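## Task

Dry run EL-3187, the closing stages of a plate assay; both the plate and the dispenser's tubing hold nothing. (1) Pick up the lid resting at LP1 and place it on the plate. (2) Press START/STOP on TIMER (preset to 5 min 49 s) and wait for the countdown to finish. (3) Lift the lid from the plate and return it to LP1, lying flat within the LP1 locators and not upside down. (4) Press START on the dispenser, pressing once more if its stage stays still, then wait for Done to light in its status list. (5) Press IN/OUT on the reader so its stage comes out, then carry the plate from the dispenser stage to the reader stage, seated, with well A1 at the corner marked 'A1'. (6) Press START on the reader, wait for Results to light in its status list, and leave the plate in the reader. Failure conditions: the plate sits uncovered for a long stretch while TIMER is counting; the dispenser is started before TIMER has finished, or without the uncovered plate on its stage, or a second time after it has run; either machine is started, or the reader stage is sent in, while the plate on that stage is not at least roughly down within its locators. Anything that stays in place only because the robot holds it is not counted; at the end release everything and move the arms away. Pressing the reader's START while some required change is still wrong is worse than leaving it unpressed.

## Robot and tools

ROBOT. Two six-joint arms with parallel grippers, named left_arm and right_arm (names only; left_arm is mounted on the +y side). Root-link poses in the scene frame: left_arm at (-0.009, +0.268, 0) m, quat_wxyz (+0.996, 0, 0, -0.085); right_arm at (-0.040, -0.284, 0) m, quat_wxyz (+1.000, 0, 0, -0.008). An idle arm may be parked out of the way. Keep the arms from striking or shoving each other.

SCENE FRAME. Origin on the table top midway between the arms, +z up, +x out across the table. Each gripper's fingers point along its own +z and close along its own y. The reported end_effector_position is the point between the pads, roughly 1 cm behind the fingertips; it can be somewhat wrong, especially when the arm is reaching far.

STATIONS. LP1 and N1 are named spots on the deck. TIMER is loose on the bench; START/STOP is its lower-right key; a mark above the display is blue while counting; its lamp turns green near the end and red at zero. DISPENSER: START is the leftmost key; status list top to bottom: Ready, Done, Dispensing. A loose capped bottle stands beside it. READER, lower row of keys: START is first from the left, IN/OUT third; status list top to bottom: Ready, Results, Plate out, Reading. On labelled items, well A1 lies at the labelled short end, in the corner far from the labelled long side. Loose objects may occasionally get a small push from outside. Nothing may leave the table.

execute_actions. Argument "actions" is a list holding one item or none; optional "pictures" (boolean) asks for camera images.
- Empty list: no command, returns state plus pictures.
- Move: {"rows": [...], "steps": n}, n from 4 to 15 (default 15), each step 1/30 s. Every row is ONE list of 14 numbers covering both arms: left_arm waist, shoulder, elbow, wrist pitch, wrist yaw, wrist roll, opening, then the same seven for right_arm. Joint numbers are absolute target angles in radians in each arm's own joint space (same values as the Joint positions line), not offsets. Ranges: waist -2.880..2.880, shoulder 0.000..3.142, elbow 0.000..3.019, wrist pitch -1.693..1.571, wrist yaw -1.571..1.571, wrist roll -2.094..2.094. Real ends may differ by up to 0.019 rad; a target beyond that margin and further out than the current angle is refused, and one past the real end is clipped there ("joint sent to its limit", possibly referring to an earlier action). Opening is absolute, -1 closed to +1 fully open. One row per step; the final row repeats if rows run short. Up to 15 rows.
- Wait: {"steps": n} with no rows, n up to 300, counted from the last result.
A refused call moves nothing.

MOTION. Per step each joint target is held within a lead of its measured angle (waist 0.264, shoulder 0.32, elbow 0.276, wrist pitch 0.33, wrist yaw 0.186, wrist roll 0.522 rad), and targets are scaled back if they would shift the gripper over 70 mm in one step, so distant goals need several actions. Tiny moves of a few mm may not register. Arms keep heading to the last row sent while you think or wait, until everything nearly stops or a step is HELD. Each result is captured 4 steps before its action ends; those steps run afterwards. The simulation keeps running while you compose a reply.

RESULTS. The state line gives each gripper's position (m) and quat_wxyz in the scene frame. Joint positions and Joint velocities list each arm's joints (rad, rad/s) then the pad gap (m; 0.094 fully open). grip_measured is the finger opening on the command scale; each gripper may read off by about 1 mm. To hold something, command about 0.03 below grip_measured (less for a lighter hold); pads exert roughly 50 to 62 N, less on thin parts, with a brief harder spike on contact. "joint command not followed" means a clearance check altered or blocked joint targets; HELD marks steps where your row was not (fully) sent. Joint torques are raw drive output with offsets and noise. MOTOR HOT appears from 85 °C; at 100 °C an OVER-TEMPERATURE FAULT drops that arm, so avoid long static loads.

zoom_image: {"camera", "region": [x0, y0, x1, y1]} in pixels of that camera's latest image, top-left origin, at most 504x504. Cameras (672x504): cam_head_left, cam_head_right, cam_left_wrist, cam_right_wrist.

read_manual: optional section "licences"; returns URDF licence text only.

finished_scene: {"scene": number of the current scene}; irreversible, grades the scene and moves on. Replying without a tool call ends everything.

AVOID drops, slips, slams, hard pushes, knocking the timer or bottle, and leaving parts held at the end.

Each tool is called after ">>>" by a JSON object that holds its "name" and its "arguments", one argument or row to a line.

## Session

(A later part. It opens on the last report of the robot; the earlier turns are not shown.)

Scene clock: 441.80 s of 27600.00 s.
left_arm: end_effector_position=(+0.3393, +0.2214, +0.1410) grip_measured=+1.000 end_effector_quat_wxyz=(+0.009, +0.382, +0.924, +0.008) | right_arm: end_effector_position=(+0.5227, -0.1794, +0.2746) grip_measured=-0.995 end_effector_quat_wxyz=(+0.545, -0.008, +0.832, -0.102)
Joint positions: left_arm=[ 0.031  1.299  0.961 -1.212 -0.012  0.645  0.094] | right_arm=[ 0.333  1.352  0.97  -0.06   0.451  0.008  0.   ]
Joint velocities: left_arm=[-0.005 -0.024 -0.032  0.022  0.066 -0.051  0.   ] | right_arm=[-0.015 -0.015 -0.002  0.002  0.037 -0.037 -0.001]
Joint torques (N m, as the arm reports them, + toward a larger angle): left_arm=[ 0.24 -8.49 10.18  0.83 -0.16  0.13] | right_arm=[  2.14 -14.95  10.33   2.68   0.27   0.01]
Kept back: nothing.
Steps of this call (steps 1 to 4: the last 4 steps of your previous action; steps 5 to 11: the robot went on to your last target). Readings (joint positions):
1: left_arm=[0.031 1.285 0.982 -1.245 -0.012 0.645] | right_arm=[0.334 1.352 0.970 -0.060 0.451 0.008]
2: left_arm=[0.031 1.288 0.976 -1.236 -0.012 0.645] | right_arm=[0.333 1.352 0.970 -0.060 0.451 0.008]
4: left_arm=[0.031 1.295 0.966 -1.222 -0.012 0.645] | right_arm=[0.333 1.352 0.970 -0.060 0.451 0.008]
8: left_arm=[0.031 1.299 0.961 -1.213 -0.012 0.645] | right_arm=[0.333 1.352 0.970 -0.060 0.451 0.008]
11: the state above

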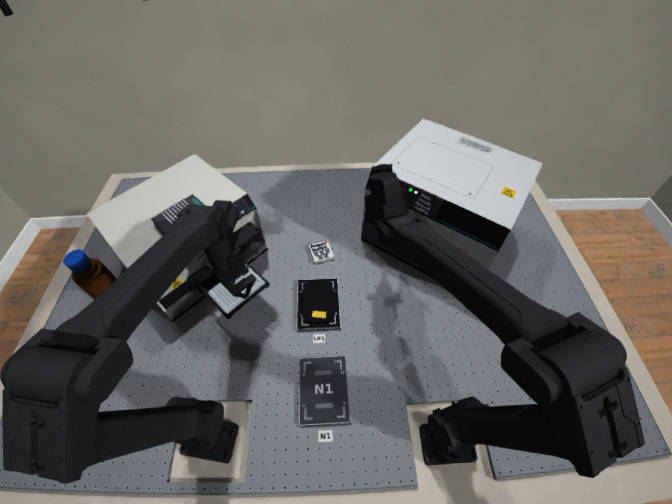

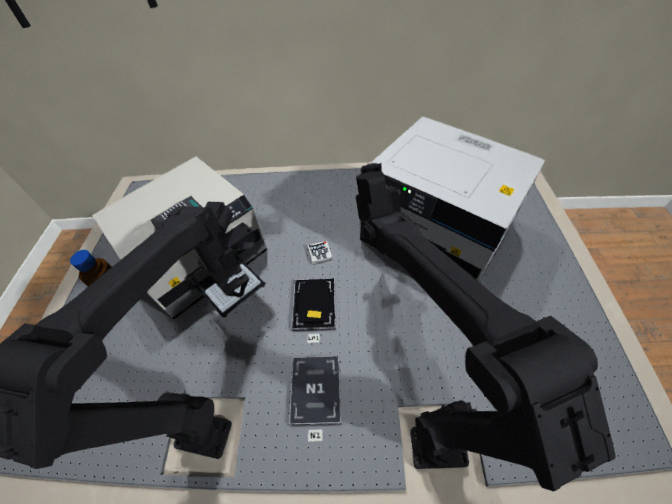

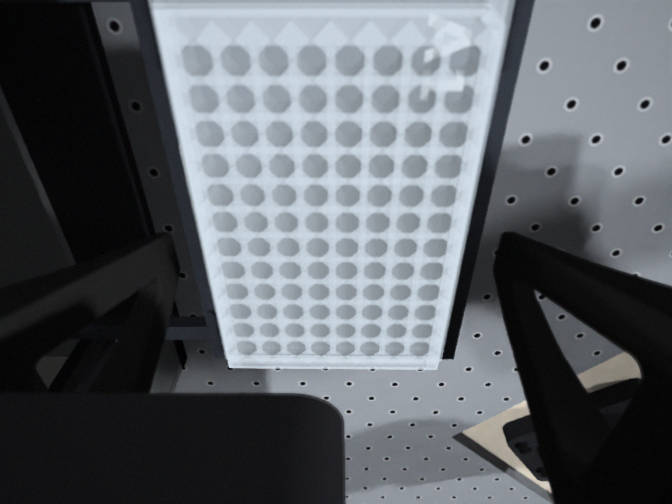

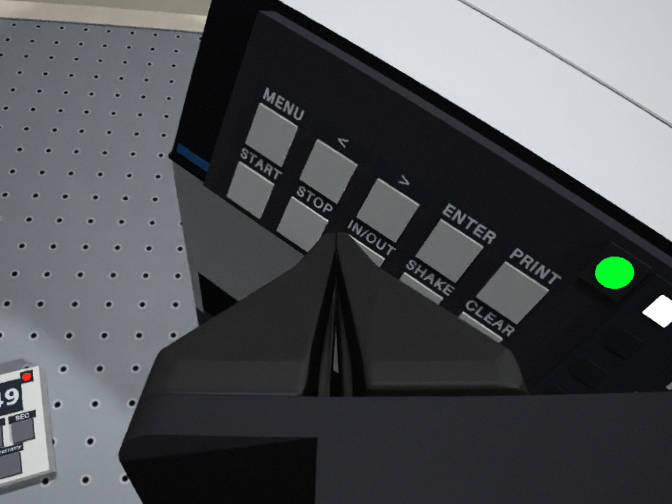

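>>> {"name": "execute_actions", "arguments": {
  "actions": [
    {"rows": [[0.022,1.307,0.964,-1.196,-0.015,0.656,1.0,0.319,1.342,0.961,-0.044,0.455,0,-1.0],[0.022,1.310,0.961,-1.193,-0.015,0.656,1.0,0.317,1.342,0.961,-0.044,0.455,0,-1.0],[0.022,1.312,0.958,-1.189,-0.015,0.656,1.0,0.315,1.342,0.961,-0.044,0.455,0,-1.0],[0.022,1.314,0.956,-1.185,-0.015,0.656,1.0,0.313,1.342,0.961,-0.044,0.455,0,-1.0],[0.022,1.315,0.954,-1.181,-0.015,0.656,1.0,0.311,1.342,0.961,-0.044,0.455,0,-1.0],[0.022,1.316,0.952,-1.177,-0.015,0.656,1.0,0.309,1.342,0.961,-0.044,0.455,0,-1.0],[0.022,1.318,0.950,-1.173,-0.015,0.656,1.0,0.307,1.342,0.961,-0.044,0.455,0,-1.0],[0.022,1.319,0.948,-1.169,-0.015,0.656,1.0,0.305,1.342,0.961,-0.044,0.455,0,-1.0],[0.022,1.320,0.946,-1.165,-0.015,0.656,1.0,0.303,1.342,0.961,-0.044,0.455,0,-1.0],[0.022,1.322,0.944,-1.161,-0.015,0.656,1.0,0.301,1.342,0.961,-0.044,0.455,0,-1.0],[0.022,1.323,0.942,-1.157,-0.015,0.656,1.0,0.299,1.342,0.961,-0.044,0.455,0,-1.0],[0.022,1.324,0.940,-1.153,-0.015,0.656,1.0,0.297,1.342,0.961,-0.044,0.455,0,-1.0],[0.022,1.325,0.938,-1.149,-0.015,0.656,1.0,0.297,1.342,0.961,-0.044,0.455,0,-1.0],[0.022,1.326,0.936,-1.146,-0.015,0.656,1.0,0.297,1.342,0.961,-0.044,0.455,0,-1.0],[0.022,1.327,0.935,-1.144,-0.015,0.656,1.0,0.297,1.342,0.961,-0.044,0.455,0,-1.0]], "steps": 15}
  ]
}}

>>> {"name": "execute_actions", "arguments": {
  "actions": [
    {"steps": 10}
  ],
  "pictures": true
}}

Scene clock: 442.83 s of 27600.00 s.
left_arm: end_effector_position=(+0.3406, +0.2212, +0.1319) grip_measured=+1.000 end_effector_quat_wxyz=(+0.012, +0.382, +0.924, +0.009) | right_arm: end_effector_position=(+0.5229, -0.1810, +0.2752) grip_measured=-0.996 end_effector_quat_wxyz=(+0.545, -0.007, +0.832, -0.102)
Joint positions: left_arm=[ 0.031  1.308  0.943 -1.179 -0.012  0.645  0.094] | right_arm=[ 0.329  1.351  0.97  -0.06   0.449  0.008  0.   ]
Joint velocities: left_arm=[-0.015  0.063 -0.061  0.125 -0.007  0.037  0.   ] | right_arm=[-0.024 -0.015 -0.027 -0.002 -0.11  -0.007 -0.001]
Joint torques (N m, as the arm reports them, + toward a larger angle): left_arm=[ 0.06 -7.47  9.6   0.76 -0.16  0.13] | right_arm=[  0.72 -14.87  10.34   2.69   0.38   0.01]
Steps of this call (steps 1 to 20: the robot went on to your last target; steps 21 to 31: the first 11 steps of this action). Readings (joint positions):
21: left_arm=[0.031 1.299 0.961 -1.212 -0.012 0.645] | right_arm=[0.333 1.352 0.970 -0.060 0.451 0.008]
22: left_arm=[0.031 1.299 0.961 -1.211 -0.012 0.645] | right_arm=[0.333 1.352 0.970 -0.060 0.451 0.008]
24: left_arm=[0.031 1.299 0.959 -1.206 -0.012 0.645] | right_arm=[0.333 1.352 0.970 -0.060 0.451 0.008]
28: left_arm=[0.031 1.303 0.950 -1.191 -0.012 0.645] | right_arm=[0.332 1.351 0.970 -0.060 0.451 0.008]
31: the state above

Scene clock: 443.17 s of 27600.00 s.
left_arm: end_effector_position=(+0.3411, +0.2211, +0.1244) grip_measured=+1.000 end_effector_quat_wxyz=(+0.011, +0.382, +0.924, +0.009) | right_arm: end_effector_position=(+0.5228, -0.1820, +0.2764) grip_measured=-0.996 end_effector_quat_wxyz=(+0.546, -0.007, +0.831, -0.102)
Joint positions: left_arm=[ 0.031  1.318  0.931 -1.159 -0.012  0.645  0.094] | right_arm=[ 0.327  1.348  0.97  -0.06   0.448  0.008  0.   ]
Joint velocities: left_arm=[-0.005 -0.005  0.007  0.012  0.11  -0.022  0.   ] | right_arm=[ 0.005  0.005  0.002 -0.012 -0.022  0.081 -0.001]
Joint torques (N m, as the arm reports them, + toward a larger angle): left_arm=[ 0.07 -7.81  9.64  0.74 -0.15  0.13] | right_arm=[  0.48 -14.6   10.37   2.67   0.4    0.01]
Kept back: nothing.
Steps of this call (steps 1 to 4: the last 4 steps of your previous action; steps 5 to 10: the robot went on to your last target). Readings (joint positions):
1: left_arm=[0.031 1.310 0.941 -1.175 -0.012 0.645] | right_arm=[0.329 1.350 0.970 -0.060 0.449 0.008]
2: left_arm=[0.031 1.312 0.939 -1.171 -0.012 0.645] | right_arm=[0.328 1.350 0.970 -0.060 0.448 0.008]
4: left_arm=[0.031 1.315 0.935 -1.164 -0.012 0.645] | right_arm=[0.327 1.349 0.970 -0.060 0.448 0.008]
8: left_arm=[0.031 1.318 0.931 -1.159 -0.012 0.645] | right_arm=[0.327 1.348 0.970 -0.060 0.448 0.008]
10: the state above

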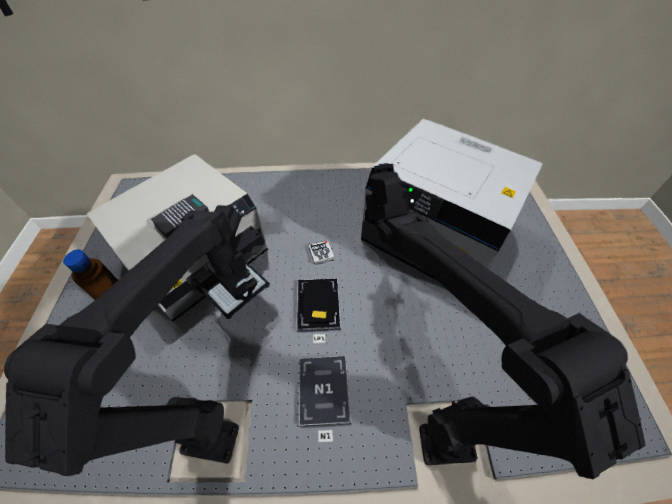

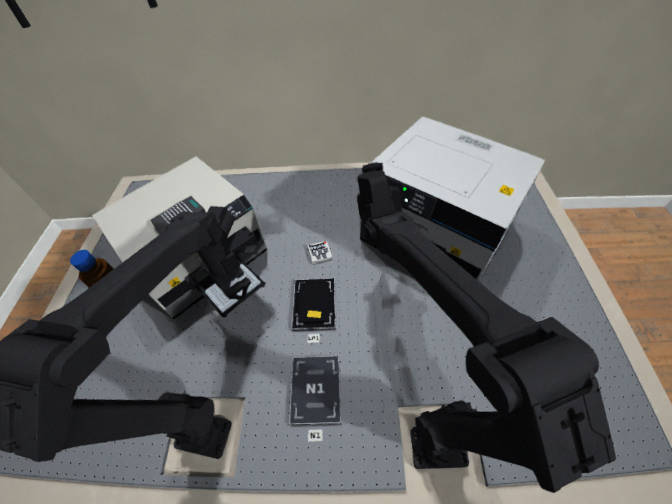

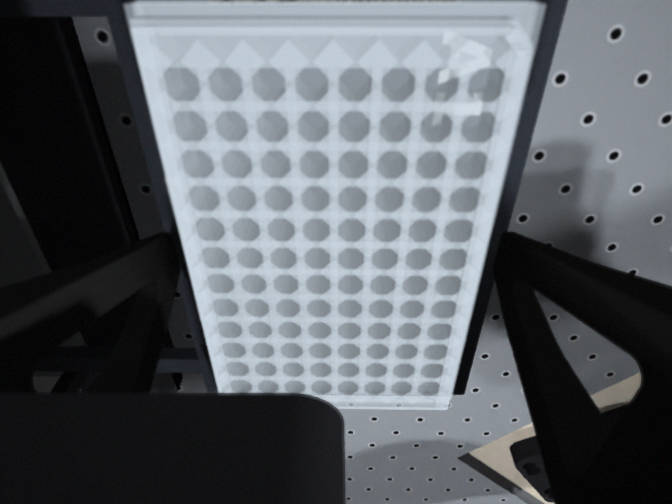

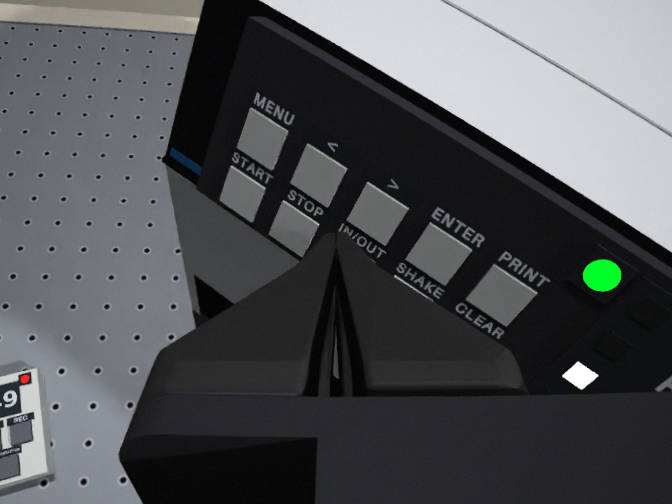

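>>> {"name": "execute_actions", "arguments": {
  "actions": [
    {"rows": [[0.022,1.327,0.935,-1.144,-0.015,0.656,0.95,0.307,1.342,0.961,-0.044,0.455,0,-1.0],[0.022,1.327,0.935,-1.144,-0.015,0.656,0.91,0.317,1.342,0.961,-0.044,0.455,0,-1.0],[0.022,1.327,0.935,-1.144,-0.015,0.656,0.885,0.327,1.342,0.961,-0.044,0.455,0,-1.0],[0.022,1.327,0.935,-1.144,-0.015,0.656,0.865,0.335,1.342,0.961,-0.044,0.455,0,-1.0],[0.022,1.327,0.935,-1.144,-0.015,0.656,0.85,0.341,1.342,0.961,-0.044,0.455,0,-1.0],[0.022,1.327,0.935,-1.144,-0.015,0.656,0.838,0.347,1.342,0.961,-0.044,0.455,0,-1.0],[0.022,1.327,0.935,-1.144,-0.015,0.656,0.828,0.353,1.342,0.961,-0.044,0.455,0,-1.0],[0.022,1.327,0.935,-1.144,-0.015,0.656,0.818,0.359,1.342,0.961,-0.044,0.455,0,-1.0],[0.022,1.327,0.935,-1.144,-0.015,0.656,0.808,0.364,1.342,0.961,-0.044,0.455,0,-1.0],[0.022,1.327,0.935,-1.144,-0.015,0.656,0.798,0.368,1.342,0.961,-0.044,0.455,0,-1.0],[0.022,1.327,0.935,-1.144,-0.015,0.656,0.79,0.371,1.342,0.961,-0.044,0.455,0,-1.0],[0.022,1.327,0.935,-1.144,-0.015,0.656,0.79,0.373,1.342,0.961,-0.044,0.455,0,-1.0]], "steps": 15}
  ]
}}

>>> {"name": "execute_actions", "arguments": {
  "actions": [
    {"steps": 6}
  ],
  "pictures": true
}}

Scene clock: 444.10 s of 27600.00 s.
left_arm: end_effector_position=(+0.3411, +0.2211, +0.1244) grip_measured=+0.803 end_effector_quat_wxyz=(+0.011, +0.382, +0.924, +0.009) | right_arm: end_effector_position=(+0.5199, -0.1678, +0.2768) grip_measured=-0.996 end_effector_quat_wxyz=(+0.548, -0.016, +0.831, -0.096)
Joint positions: left_arm=[ 0.031  1.318  0.931 -1.159 -0.012  0.645  0.085] | right_arm=[ 0.354  1.348  0.97  -0.06   0.452  0.008  0.   ]
Joint velocities: left_arm=[ 0.015 -0.005  0.027  0.002  0.022 -0.095 -0.005] | right_arm=[ 0.161 -0.015  0.007  0.002 -0.066  0.051 -0.   ]
Joint torques (N m, as the arm reports them, + toward a larger angle): left_arm=[ 0.03 -7.84  9.67  0.85 -0.15  0.13] | right_arm=[  3.69 -14.46  10.35   2.65   0.24   0.01]
Steps of this call (steps 1 to 17: the robot went on to your last target; steps 18 to 28: the first 11 steps of this action). Readings (joint positions):
18: left_arm=[0.031 1.318 0.931 -1.159 -0.012 0.645] | right_arm=[0.327 1.348 0.970 -0.060 0.448 0.008]
19: left_arm=[0.031 1.318 0.931 -1.159 -0.012 0.645] | right_arm=[0.327 1.348 0.970 -0.060 0.448 0.008]
21: left_arm=[0.031 1.318 0.931 -1.159 -0.012 0.645] | right_arm=[0.329 1.348 0.970 -0.060 0.449 0.008]
25: left_arm=[0.031 1.318 0.931 -1.159 -0.012 0.645] | right_arm=[0.338 1.348 0.970 -0.060 0.452 0.008]
28: the state above

Scene clock: 444.30 s of 27600.00 s.
left_arm: end_effector_position=(+0.3411, +0.2211, +0.1244) grip_measured=+0.801 end_effector_quat_wxyz=(+0.011, +0.382, +0.924, +0.009) | right_arm: end_effector_position=(+0.5177, -0.1578, +0.2768) grip_measured=-0.996 end_effector_quat_wxyz=(+0.549, -0.024, +0.831, -0.091)
Joint positions: left_arm=[ 0.031  1.318  0.931 -1.159 -0.012  0.645  0.085] | right_arm=[ 0.372  1.348  0.97  -0.06   0.452  0.008  0.   ]
Joint velocities: left_arm=[ 0.005  0.005 -0.007 -0.007  0.007  0.066 -0.   ] | right_arm=[-0.015 -0.005 -0.002 -0.007 -0.066  0.037 -0.001]
Joint torques (N m, as the arm reports them, + toward a larger angle): left_arm=[ 0.33 -7.87  9.69  0.79 -0.15  0.13] | right_arm=[  3.24 -14.45  10.37   2.66   0.25   0.  ]
Kept back: nothing.
Steps of this call (steps 1 to 4: the last 4 steps of your previous action; steps 5 to 6: the robot went on to your last target). Readings (joint positions):
1: left_arm=[0.031 1.318 0.931 -1.159 -0.012 0.645] | right_arm=[0.359 1.348 0.970 -0.060 0.452 0.008]
2: left_arm=[0.031 1.318 0.931 -1.159 -0.012 0.645] | right_arm=[0.364 1.348 0.970 -0.060 0.452 0.008]
4: left_arm=[0.031 1.318 0.931 -1.159 -0.012 0.645] | right_arm=[0.371 1.348 0.970 -0.060 0.452 0.008]
6: the state above

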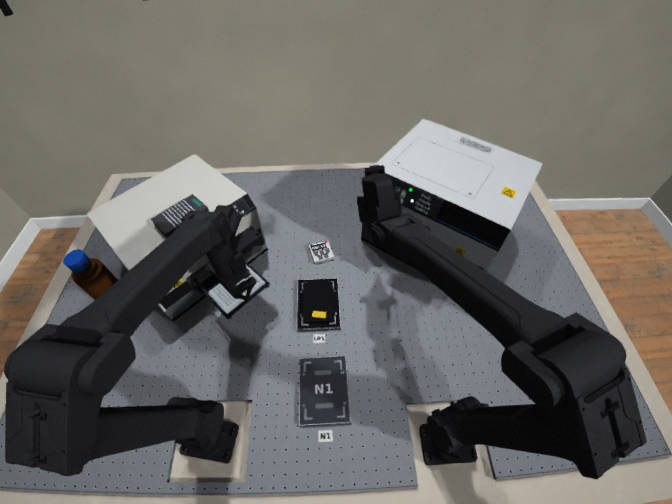

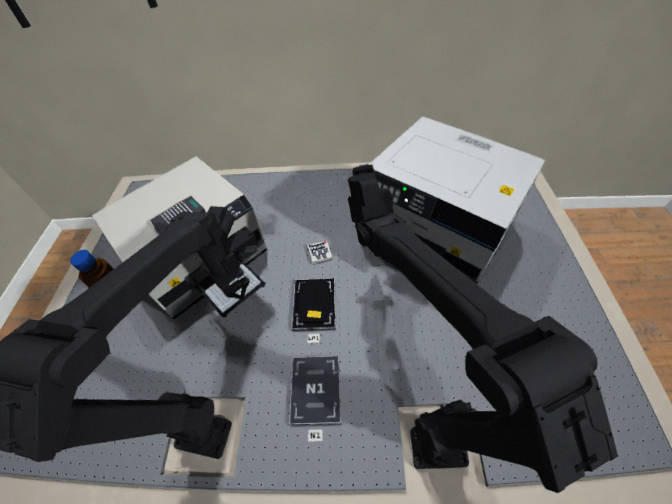

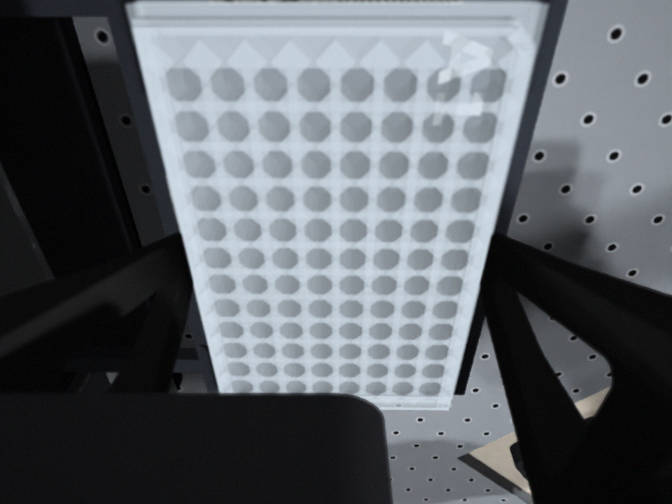

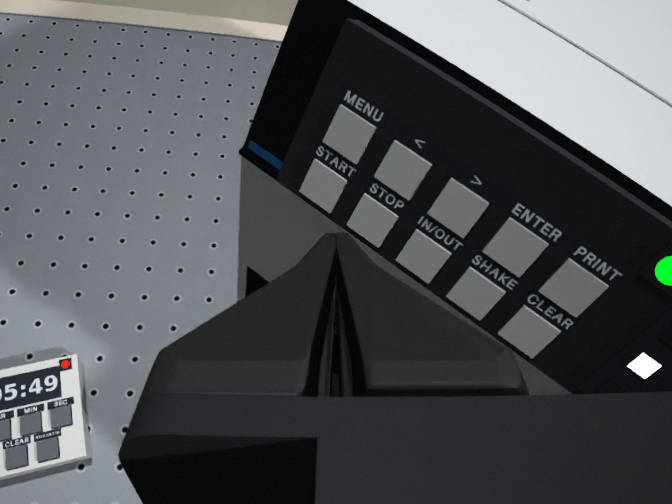

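>>> {"name": "execute_actions", "arguments": {
  "actions": [
    {"rows": [[0.022,1.315,0.945,-1.148,-0.015,0.656,0.78,0.373,1.3410,0.9603,-0.052,0.4542,0,-1.0],[0.022,1.303,0.955,-1.152,-0.015,0.656,0.771,0.373,1.3380,0.9580,-0.060,0.4517,0,-1.0],[0.022,1.293,0.964,-1.157,-0.015,0.656,0.771,0.373,1.3332,0.9543,-0.0672,0.4477,0,-1.0],[0.022,1.285,0.972,-1.162,-0.015,0.656,0.771,0.373,1.3265,0.9494,-0.0725,0.4423,0,-1.0],[0.022,1.279,0.978,-1.167,-0.015,0.656,0.771,0.373,1.3183,0.9431,-0.0793,0.4354,0,-1.0],[0.022,1.274,0.983,-1.171,-0.015,0.656,0.771,0.373,1.3084,0.9357,-0.0872,0.4273,0,-1.0],[0.022,1.270,0.988,-1.175,-0.015,0.656,0.771,0.373,1.2972,0.9272,-0.0964,0.4181,0,-1.0],[0.022,1.267,0.994,-1.181,-0.015,0.656,0.771,0.373,1.2846,0.9177,-0.1066,0.4077,0,-1.0],[0.022,1.264,1.001,-1.189,-0.015,0.656,0.771,0.373,1.2707,0.9073,-0.1178,0.3963,0,-1.0],[0.022,1.261,1.009,-1.199,-0.015,0.656,0.771,0.373,1.2557,0.8960,-0.1300,0.3839,0,-1.0],[0.022,1.258,1.018,-1.211,-0.015,0.656,0.771,0.373,1.2397,0.8839,-0.1430,0.3707,0,-1.0],[0.022,1.255,1.028,-1.225,-0.015,0.656,0.771,0.373,1.2228,0.8711,-0.1568,0.3567,0,-1.0],[0.022,1.252,1.038,-1.240,-0.015,0.656,0.771,0.3723,1.2050,0.8577,-0.1712,0.3421,0,-1.0],[0.022,1.249,1.048,-1.256,-0.015,0.656,0.771,0.3704,1.1864,0.8438,-0.1862,0.3268,0,-1.0],[0.022,1.246,1.058,-1.272,-0.015,0.656,0.771,0.3673,1.1673,0.8294,-0.2017,0.3110,0,-1.0]], "steps": 15}
  ]
}}

>>> {"name": "execute_actions", "arguments": {
  "actions": [
    {"rows": [[0.0204,1.243,1.068,-1.288,-0.015,0.656,0.771,0.3631,1.1477,0.8146,-0.2177,0.2948,0,-1.0],[0.0160,1.241,1.078,-1.303,-0.015,0.656,0.771,0.3580,1.1277,0.7995,-0.2340,0.2783,0,-1.0],[0.0088,1.239,1.087,-1.317,-0.015,0.656,0.771,0.3519,1.1072,0.7841,-0.2505,0.2615,0,-1.0],[-0.0009,1.237,1.096,-1.330,-0.015,0.656,0.771,0.3450,1.0867,0.7686,-0.2672,0.2446,0,-1.0],[-0.0130,1.235,1.104,-1.342,-0.015,0.656,0.771,0.3374,1.066,0.753,-0.284,0.2275,0,-0.9],[-0.0271,1.233,1.111,-1.353,-0.015,0.656,0.771,0.3292,1.0453,0.7374,-0.3008,0.2104,0,-0.75],[-0.0431,1.232,1.117,-1.363,-0.015,0.656,0.771,0.3204,1.0247,0.7219,-0.3175,0.1935,0,-0.55],[-0.0608,1.231,1.121,-1.371,-0.015,0.656,0.771,0.3111,1.0043,0.7065,-0.3340,0.1767,0,-0.35],[-0.0800,1.230,1.124,-1.377,-0.015,0.656,0.771,0.3015,0.9843,0.6914,-0.3503,0.1602,0,-0.15],[-0.1004,1.229,1.125,-1.381,-0.015,0.656,0.771,0.2917,0.9647,0.6766,-0.3663,0.1440,0,0.05],[-0.1218,1.229,1.125,-1.381,-0.015,0.656,0.771,0.2816,0.9455,0.6622,-0.3818,0.1282,0,0.25],[-0.1441,1.229,1.125,-1.381,-0.015,0.656,0.771,0.2715,0.9270,0.6483,-0.3968,0.1129,0,0.45],[-0.1671,1.229,1.125,-1.381,-0.015,0.656,0.771,0.2614,0.9092,0.6349,-0.4112,0.0983,0,0.65],[-0.1904,1.229,1.125,-1.381,-0.015,0.656,0.771,0.2513,0.8923,0.6221,-0.4250,0.0843,0,0.82],[-0.214,1.229,1.125,-1.381,-0.015,0.656,0.771,0.2415,0.8762,0.6100,-0.4380,0.0711,0,0.93]], "steps": 15}
  ]
}}

>>> {"name": "execute_actions", "arguments": {
  "actions": [
    {"rows": [[-0.2376,1.229,1.125,-1.381,-0.015,0.656,0.771,0.2319,0.8613,0.5987,-0.4502,0.0587,0,1.0],[-0.2609,1.229,1.125,-1.381,-0.015,0.656,0.771,0.2226,0.8474,0.5883,-0.4614,0.0473,0,1.0],[-0.2839,1.229,1.125,-1.381,-0.015,0.656,0.771,0.2138,0.8348,0.5788,-0.4716,0.0369,0,1.0],[-0.3062,1.229,1.125,-1.381,-0.015,0.656,0.771,0.2056,0.8235,0.5703,-0.4808,0.0276,0,1.0],[-0.3276,1.229,1.125,-1.381,-0.015,0.656,0.771,0.1980,0.8137,0.5629,-0.4887,0.0196,0,1.0],[-0.3480,1.229,1.125,-1.381,-0.015,0.656,0.771,0.1911,0.8055,0.5566,-0.4955,0.0127,0,1.0],[-0.3672,1.229,1.125,-1.381,-0.015,0.656,0.771,0.1850,0.7988,0.5517,-0.5008,0.0073,0,1.0],[-0.3849,1.229,1.125,-1.381,-0.015,0.656,0.771,0.1799,0.7940,0.5480,-0.5048,0.0033,0,1.0],[-0.4009,1.229,1.125,-1.381,-0.015,0.656,0.771,0.1757,0.7910,0.5457,-0.5072,0.0008,0,1.0],[-0.4150,1.229,1.125,-1.381,-0.015,0.656,0.771,0.1726,0.79,0.545,-0.508,0,0,1.0],[-0.4271,1.229,1.125,-1.381,-0.015,0.656,0.771,0.1707,0.79,0.545,-0.508,0,0,1.0],[-0.4368,1.229,1.125,-1.381,-0.015,0.656,0.771,0.17,0.79,0.545,-0.508,0,0,1.0],[-0.4440,1.229,1.125,-1.381,-0.015,0.656,0.771,0.17,0.79,0.545,-0.508,0,0,1.0],[-0.4484,1.229,1.125,-1.381,-0.015,0.656,0.771,0.17,0.79,0.545,-0.508,0,0,1.0],[-0.45,1.229,1.125,-1.381,-0.015,0.656,0.771,0.17,0.79,0.545,-0.508,0,0,1.0]], "steps": 15}
  ]
}}

>>> {"name": "execute_actions", "arguments": {
  "actions": [
    {"steps": 10}
  ],
  "pictures": true
}}

Scene clock: 448.17 s of 27600.00 s.
left_arm: end_effector_position=(+0.3383, +0.2215, +0.1371) grip_measured=+0.786 end_effector_quat_wxyz=(+0.018, +0.382, +0.924, +0.011) | right_arm: end_effector_position=(+0.4923, -0.1560, +0.2662) grip_measured=-0.996 end_effector_quat_wxyz=(+0.530, -0.048, +0.844, -0.069)
Joint positions: left_arm=[ 0.031  1.288  0.939 -1.182 -0.012  0.645  0.084] | right_arm=[ 0.372  1.286  0.914 -0.111  0.384  0.008  0.   ]
Joint velocities: left_arm=[-0.015 -0.122  0.139 -0.31  -0.007  0.007  0.   ] | right_arm=[ 0.005 -0.444 -0.31  -0.339 -0.212  0.022 -0.   ]
Joint torques (N m, as the arm reports them, + toward a larger angle): left_arm=[ -0.01 -10.09  15.57  -0.02  -0.16   0.13] | right_arm=[  3.05 -14.81  10.21   1.63   0.04   0.  ]
Steps of this call (steps 1 to 30: the robot went on to your last target; steps 31 to 105: nothing new was sent; steps 106 to 116: the first 11 steps of this action). Readings (joint positions):
106: left_arm=[0.031 1.318 0.931 -1.159 -0.012 0.645] | right_arm=[0.372 1.348 0.970 -0.060 0.452 0.008]
107: left_arm=[0.031 1.318 0.931 -1.159 -0.012 0.645] | right_arm=[0.372 1.348 0.970 -0.060 0.452 0.008]
109: left_arm=[0.031 1.317 0.931 -1.159 -0.012 0.645] | right_arm=[0.372 1.347 0.969 -0.060 0.449 0.008]
113: left_arm=[0.031 1.303 0.931 -1.162 -0.012 0.645] | right_arm=[0.372 1.325 0.946 -0.079 0.419 0.008]
116: the state above

Scene clock: 448.67 s of 27600.00 s.
left_arm: end_effector_position=(+0.3314, +0.1890, +0.1978) grip_measured=+0.786 end_effector_quat_wxyz=(+0.014, +0.426, +0.905, +0.010) | right_arm: end_effector_position=(+0.3829, -0.1851, +0.2328) grip_measured=+0.146 end_effector_quat_wxyz=(+0.458, -0.092, +0.884, +0.003)
Joint positions: left_arm=[-0.065  1.246  1.068 -1.361 -0.013  0.645  0.084] | right_arm=[ 0.305  0.985  0.699 -0.34   0.145  0.008  0.054]
Joint velocities: left_arm=[-0.659 -0.034  0.037 -0.12   0.007 -0.007  0.   ] | right_arm=[-0.327 -0.571 -0.418 -0.471 -0.374 -0.081  0.205]
Joint torques (N m, as the arm reports them, + toward a larger angle): left_arm=[-0.25 -9.27 14.68  0.02 -0.1   0.12] | right_arm=[ 2.88 -8.15 10.41  1.63 -0.02 -0.01]
Steps of this call (steps 1 to 4: the last 4 steps of your previous action; steps 5 to 15: the first 11 steps of this action). Readings (joint positions):
5: left_arm=[0.031 1.272 0.988 -1.247 -0.012 0.645] | right_arm=[0.372 1.194 0.850 -0.178 0.311 0.008]
6: left_arm=[0.031 1.269 0.999 -1.262 -0.012 0.645] | right_arm=[0.371 1.173 0.837 -0.193 0.295 0.008]
8: left_arm=[0.028 1.263 1.021 -1.291 -0.012 0.645] | right_arm=[0.366 1.130 0.808 -0.225 0.261 0.008]
12: left_arm=[-0.008 1.251 1.055 -1.339 -0.013 0.645] | right_arm=[0.337 1.045 0.746 -0.291 0.194 0.008]
15: the state above

Scene clock: 449.17 s of 27600.00 s.
left_arm: end_effector_position=(+0.2852, +0.0825, +0.1989) grip_measured=+0.786 end_effector_quat_wxyz=(+0.014, +0.570, +0.821, +0.007) | right_arm: end_effector_position=(+0.3144, -0.2267, +0.1920) grip_measured=+1.000 end_effector_quat_wxyz=(+0.403, -0.071, +0.912, +0.033)
Joint positions: left_arm=[-0.399  1.245  1.07  -1.368 -0.013  0.645  0.084] | right_arm=[ 0.181  0.797  0.556 -0.497  0.004  0.008  0.094]
Joint velocities: left_arm=[-0.435  0.005 -0.007 -0.012  0.007 -0.066  0.001] | right_arm=[-0.112 -0.054 -0.027 -0.051 -0.022 -0.007  0.   ]
Joint torques (N m, as the arm reports them, + toward a larger angle): left_arm=[ 0.59 -8.98 14.93 -0.12 -0.11  0.13] | right_arm=[ 2.83 -5.   10.66  1.49 -0.14 -0.01]
Steps of this call (steps 1 to 4: the last 4 steps of your previous action; steps 5 to 15: the first 11 steps of this action). Readings (joint positions):
5: left_arm=[-0.187 1.245 1.070 -1.368 -0.013 0.645] | right_arm=[0.253 0.894 0.629 -0.416 0.073 0.008]
6: left_arm=[-0.211 1.245 1.070 -1.368 -0.013 0.645] | right_arm=[0.243 0.878 0.617 -0.428 0.061 0.008]
8: left_arm=[-0.259 1.245 1.070 -1.368 -0.013 0.645] | right_arm=[0.225 0.850 0.596 -0.452 0.039 0.008]
12: left_arm=[-0.347 1.245 1.070 -1.368 -0.013 0.645] | right_arm=[0.195 0.810 0.566 -0.485 0.011 0.008]
15: the state above

Scene clock: 449.50 s of 27600.00 s.
left_arm: end_effector_position=(+0.2761, +0.0689, +0.1989) grip_measured=+0.786 end_effector_quat_wxyz=(+0.014, +0.590, +0.807, +0.007) | right_arm: end_effector_position=(+0.3141, -0.2284, +0.1915) grip_measured=+1.000 end_effector_quat_wxyz=(+0.402, -0.069, +0.912, +0.032)
Joint positions: left_arm=[-0.447  1.245  1.07  -1.368 -0.013  0.645  0.084] | right_arm=[ 0.176  0.797  0.555 -0.499  0.004  0.008  0.094]
Joint velocities: left_arm=[-0.005  0.005 -0.002 -0.002 -0.007 -0.066 -0.001] | right_arm=[-0.005 -0.005  0.007 -0.007  0.037 -0.037  0.   ]
Joint torques (N m, as the arm reports them, + toward a larger angle): left_arm=[ 0.51 -9.01 14.75 -0.19 -0.11  0.12] | right_arm=[ 2.61 -5.32 10.52  1.4  -0.12 -0.01]
Kept back: nothing.
Steps of this call (steps 1 to 4: the last 4 steps of your previous action; steps 5 to 10: the robot went on to your last target). Readings (joint positions):
1: left_arm=[-0.413 1.245 1.070 -1.368 -0.013 0.645] | right_arm=[0.178 0.797 0.555 -0.498 0.004 0.008]
2: left_arm=[-0.425 1.245 1.070 -1.368 -0.013 0.645] | right_arm=[0.176 0.797 0.555 -0.499 0.004 0.008]
4: left_arm=[-0.441 1.245 1.070 -1.368 -0.013 0.645] | right_arm=[0.176 0.797 0.555 -0.499 0.004 0.008]
8: left_arm=[-0.447 1.245 1.070 -1.368 -0.013 0.645] | right_arm=[0.176 0.797 0.555 -0.499 0.004 0.008]
10: the state above

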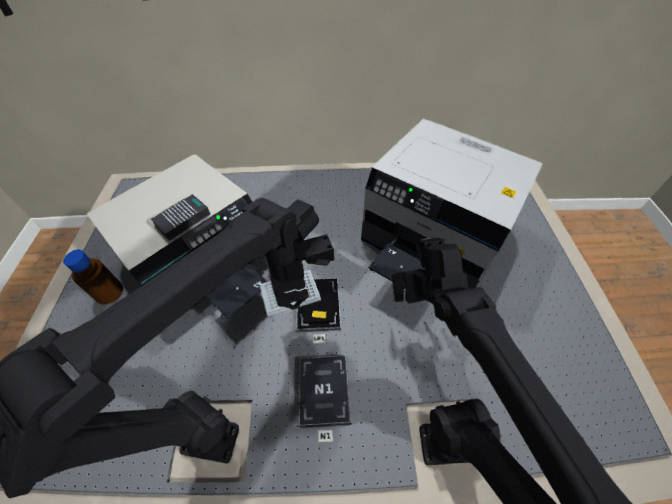

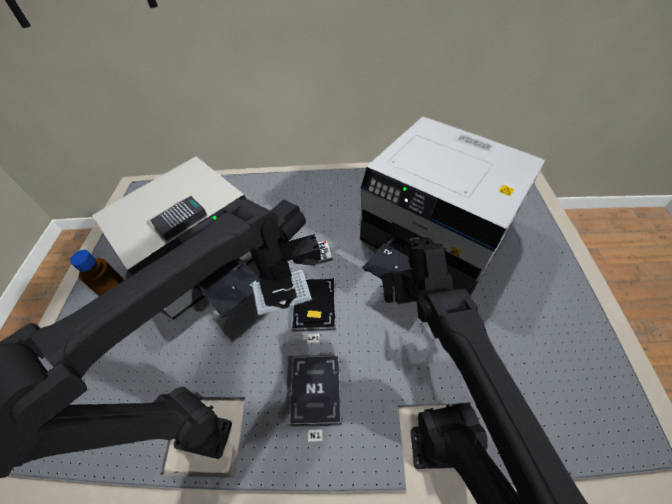

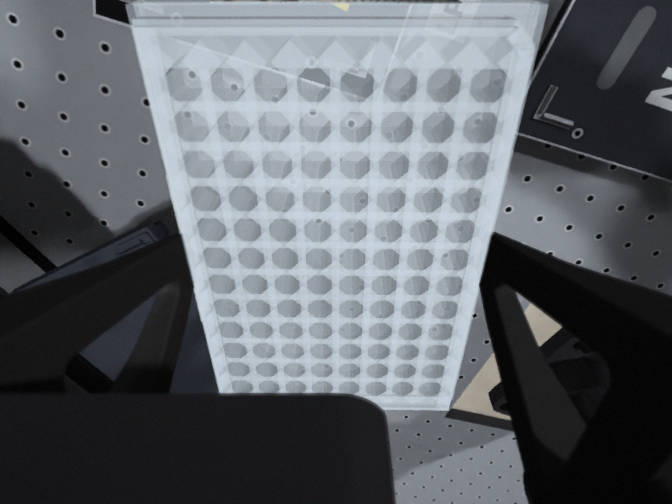

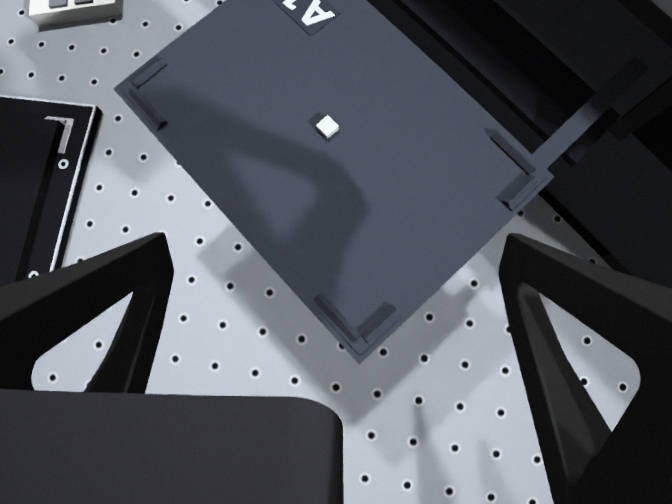

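>>> {"name": "execute_actions", "arguments": {
  "actions": []
}}

Scene clock: 450.23 s of 27600.00 s.
left_arm: end_effector_position=(+0.2761, +0.0689, +0.1989) grip_measured=+0.786 end_effector_quat_wxyz=(+0.014, +0.590, +0.807, +0.007) | right_arm: end_effector_position=(+0.3141, -0.2284, +0.1915) grip_measured=+1.000 end_effector_quat_wxyz=(+0.402, -0.069, +0.912, +0.032)
Joint positions: left_arm=[-0.447  1.245  1.07  -1.368 -0.013  0.645  0.084] | right_arm=[ 0.176  0.797  0.555 -0.499  0.004  0.008  0.094]
Joint velocities: left_arm=[-0.005  0.005  0.002 -0.012  0.037  0.022  0.   ] | right_arm=[-0.005  0.015  0.007 -0.002 -0.066 -0.037  0.   ]
Joint torques (N m, as the arm reports them, + toward a larger angle): left_arm=[ 0.53 -9.3  14.8  -0.18 -0.11  0.13] | right_arm=[ 2.65 -5.34 10.54  1.41 -0.13 -0.01]
Kept back: nothing.
Steps of this call (steps 1 to 22: the robot went on to your last target). Readings (joint positions):
1: left_arm=[-0.447 1.245 1.070 -1.368 -0.013 0.645] | right_arm=[0.176 0.797 0.555 -0.499 0.004 0.008]
2: left_arm=[-0.447 1.245 1.070 -1.368 -0.013 0.645] | right_arm=[0.176 0.797 0.555 -0.499 0.004 0.008]
4: left_arm=[-0.447 1.245 1.070 -1.368 -0.013 0.645] | right_arm=[0.176 0.797 0.555 -0.499 0.004 0.008]
8: left_arm=[-0.447 1.245 1.070 -1.368 -0.013 0.645] | right_arm=[0.176 0.797 0.555 -0.499 0.004 0.008]
22: the state above

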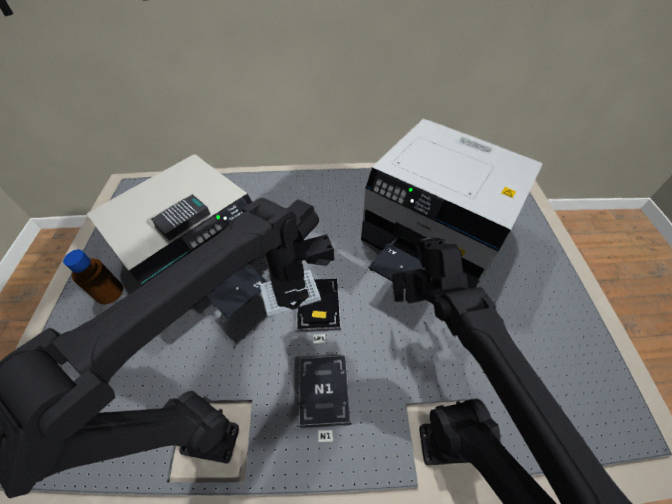

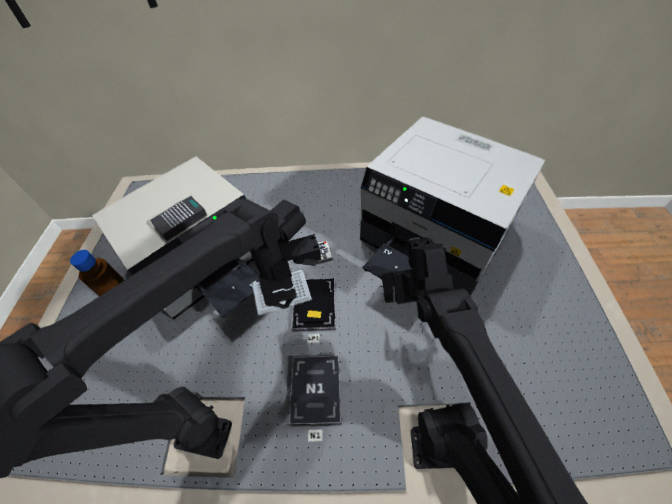

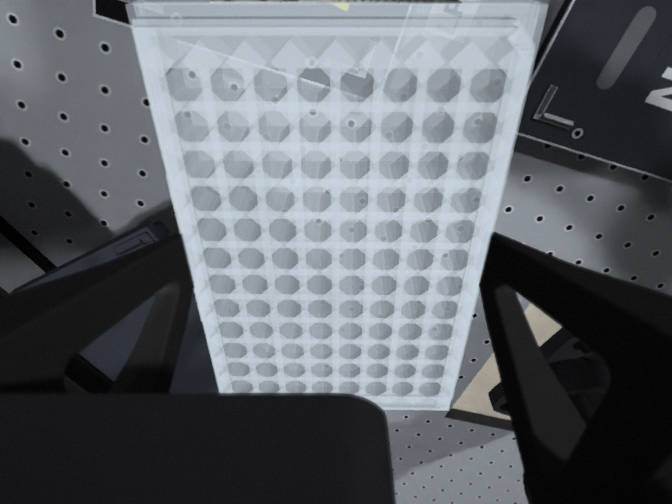

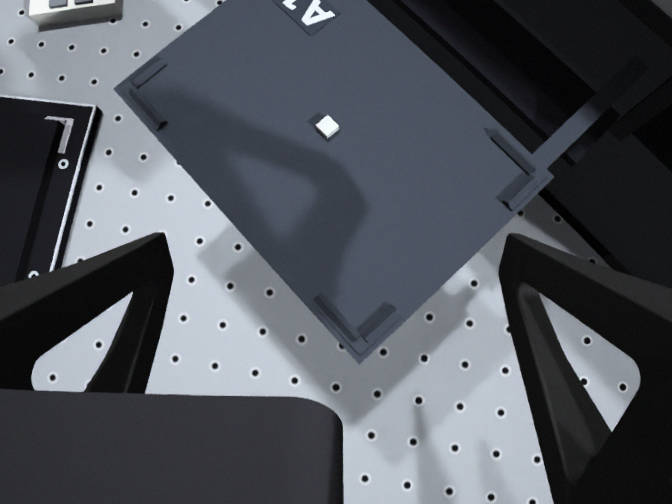

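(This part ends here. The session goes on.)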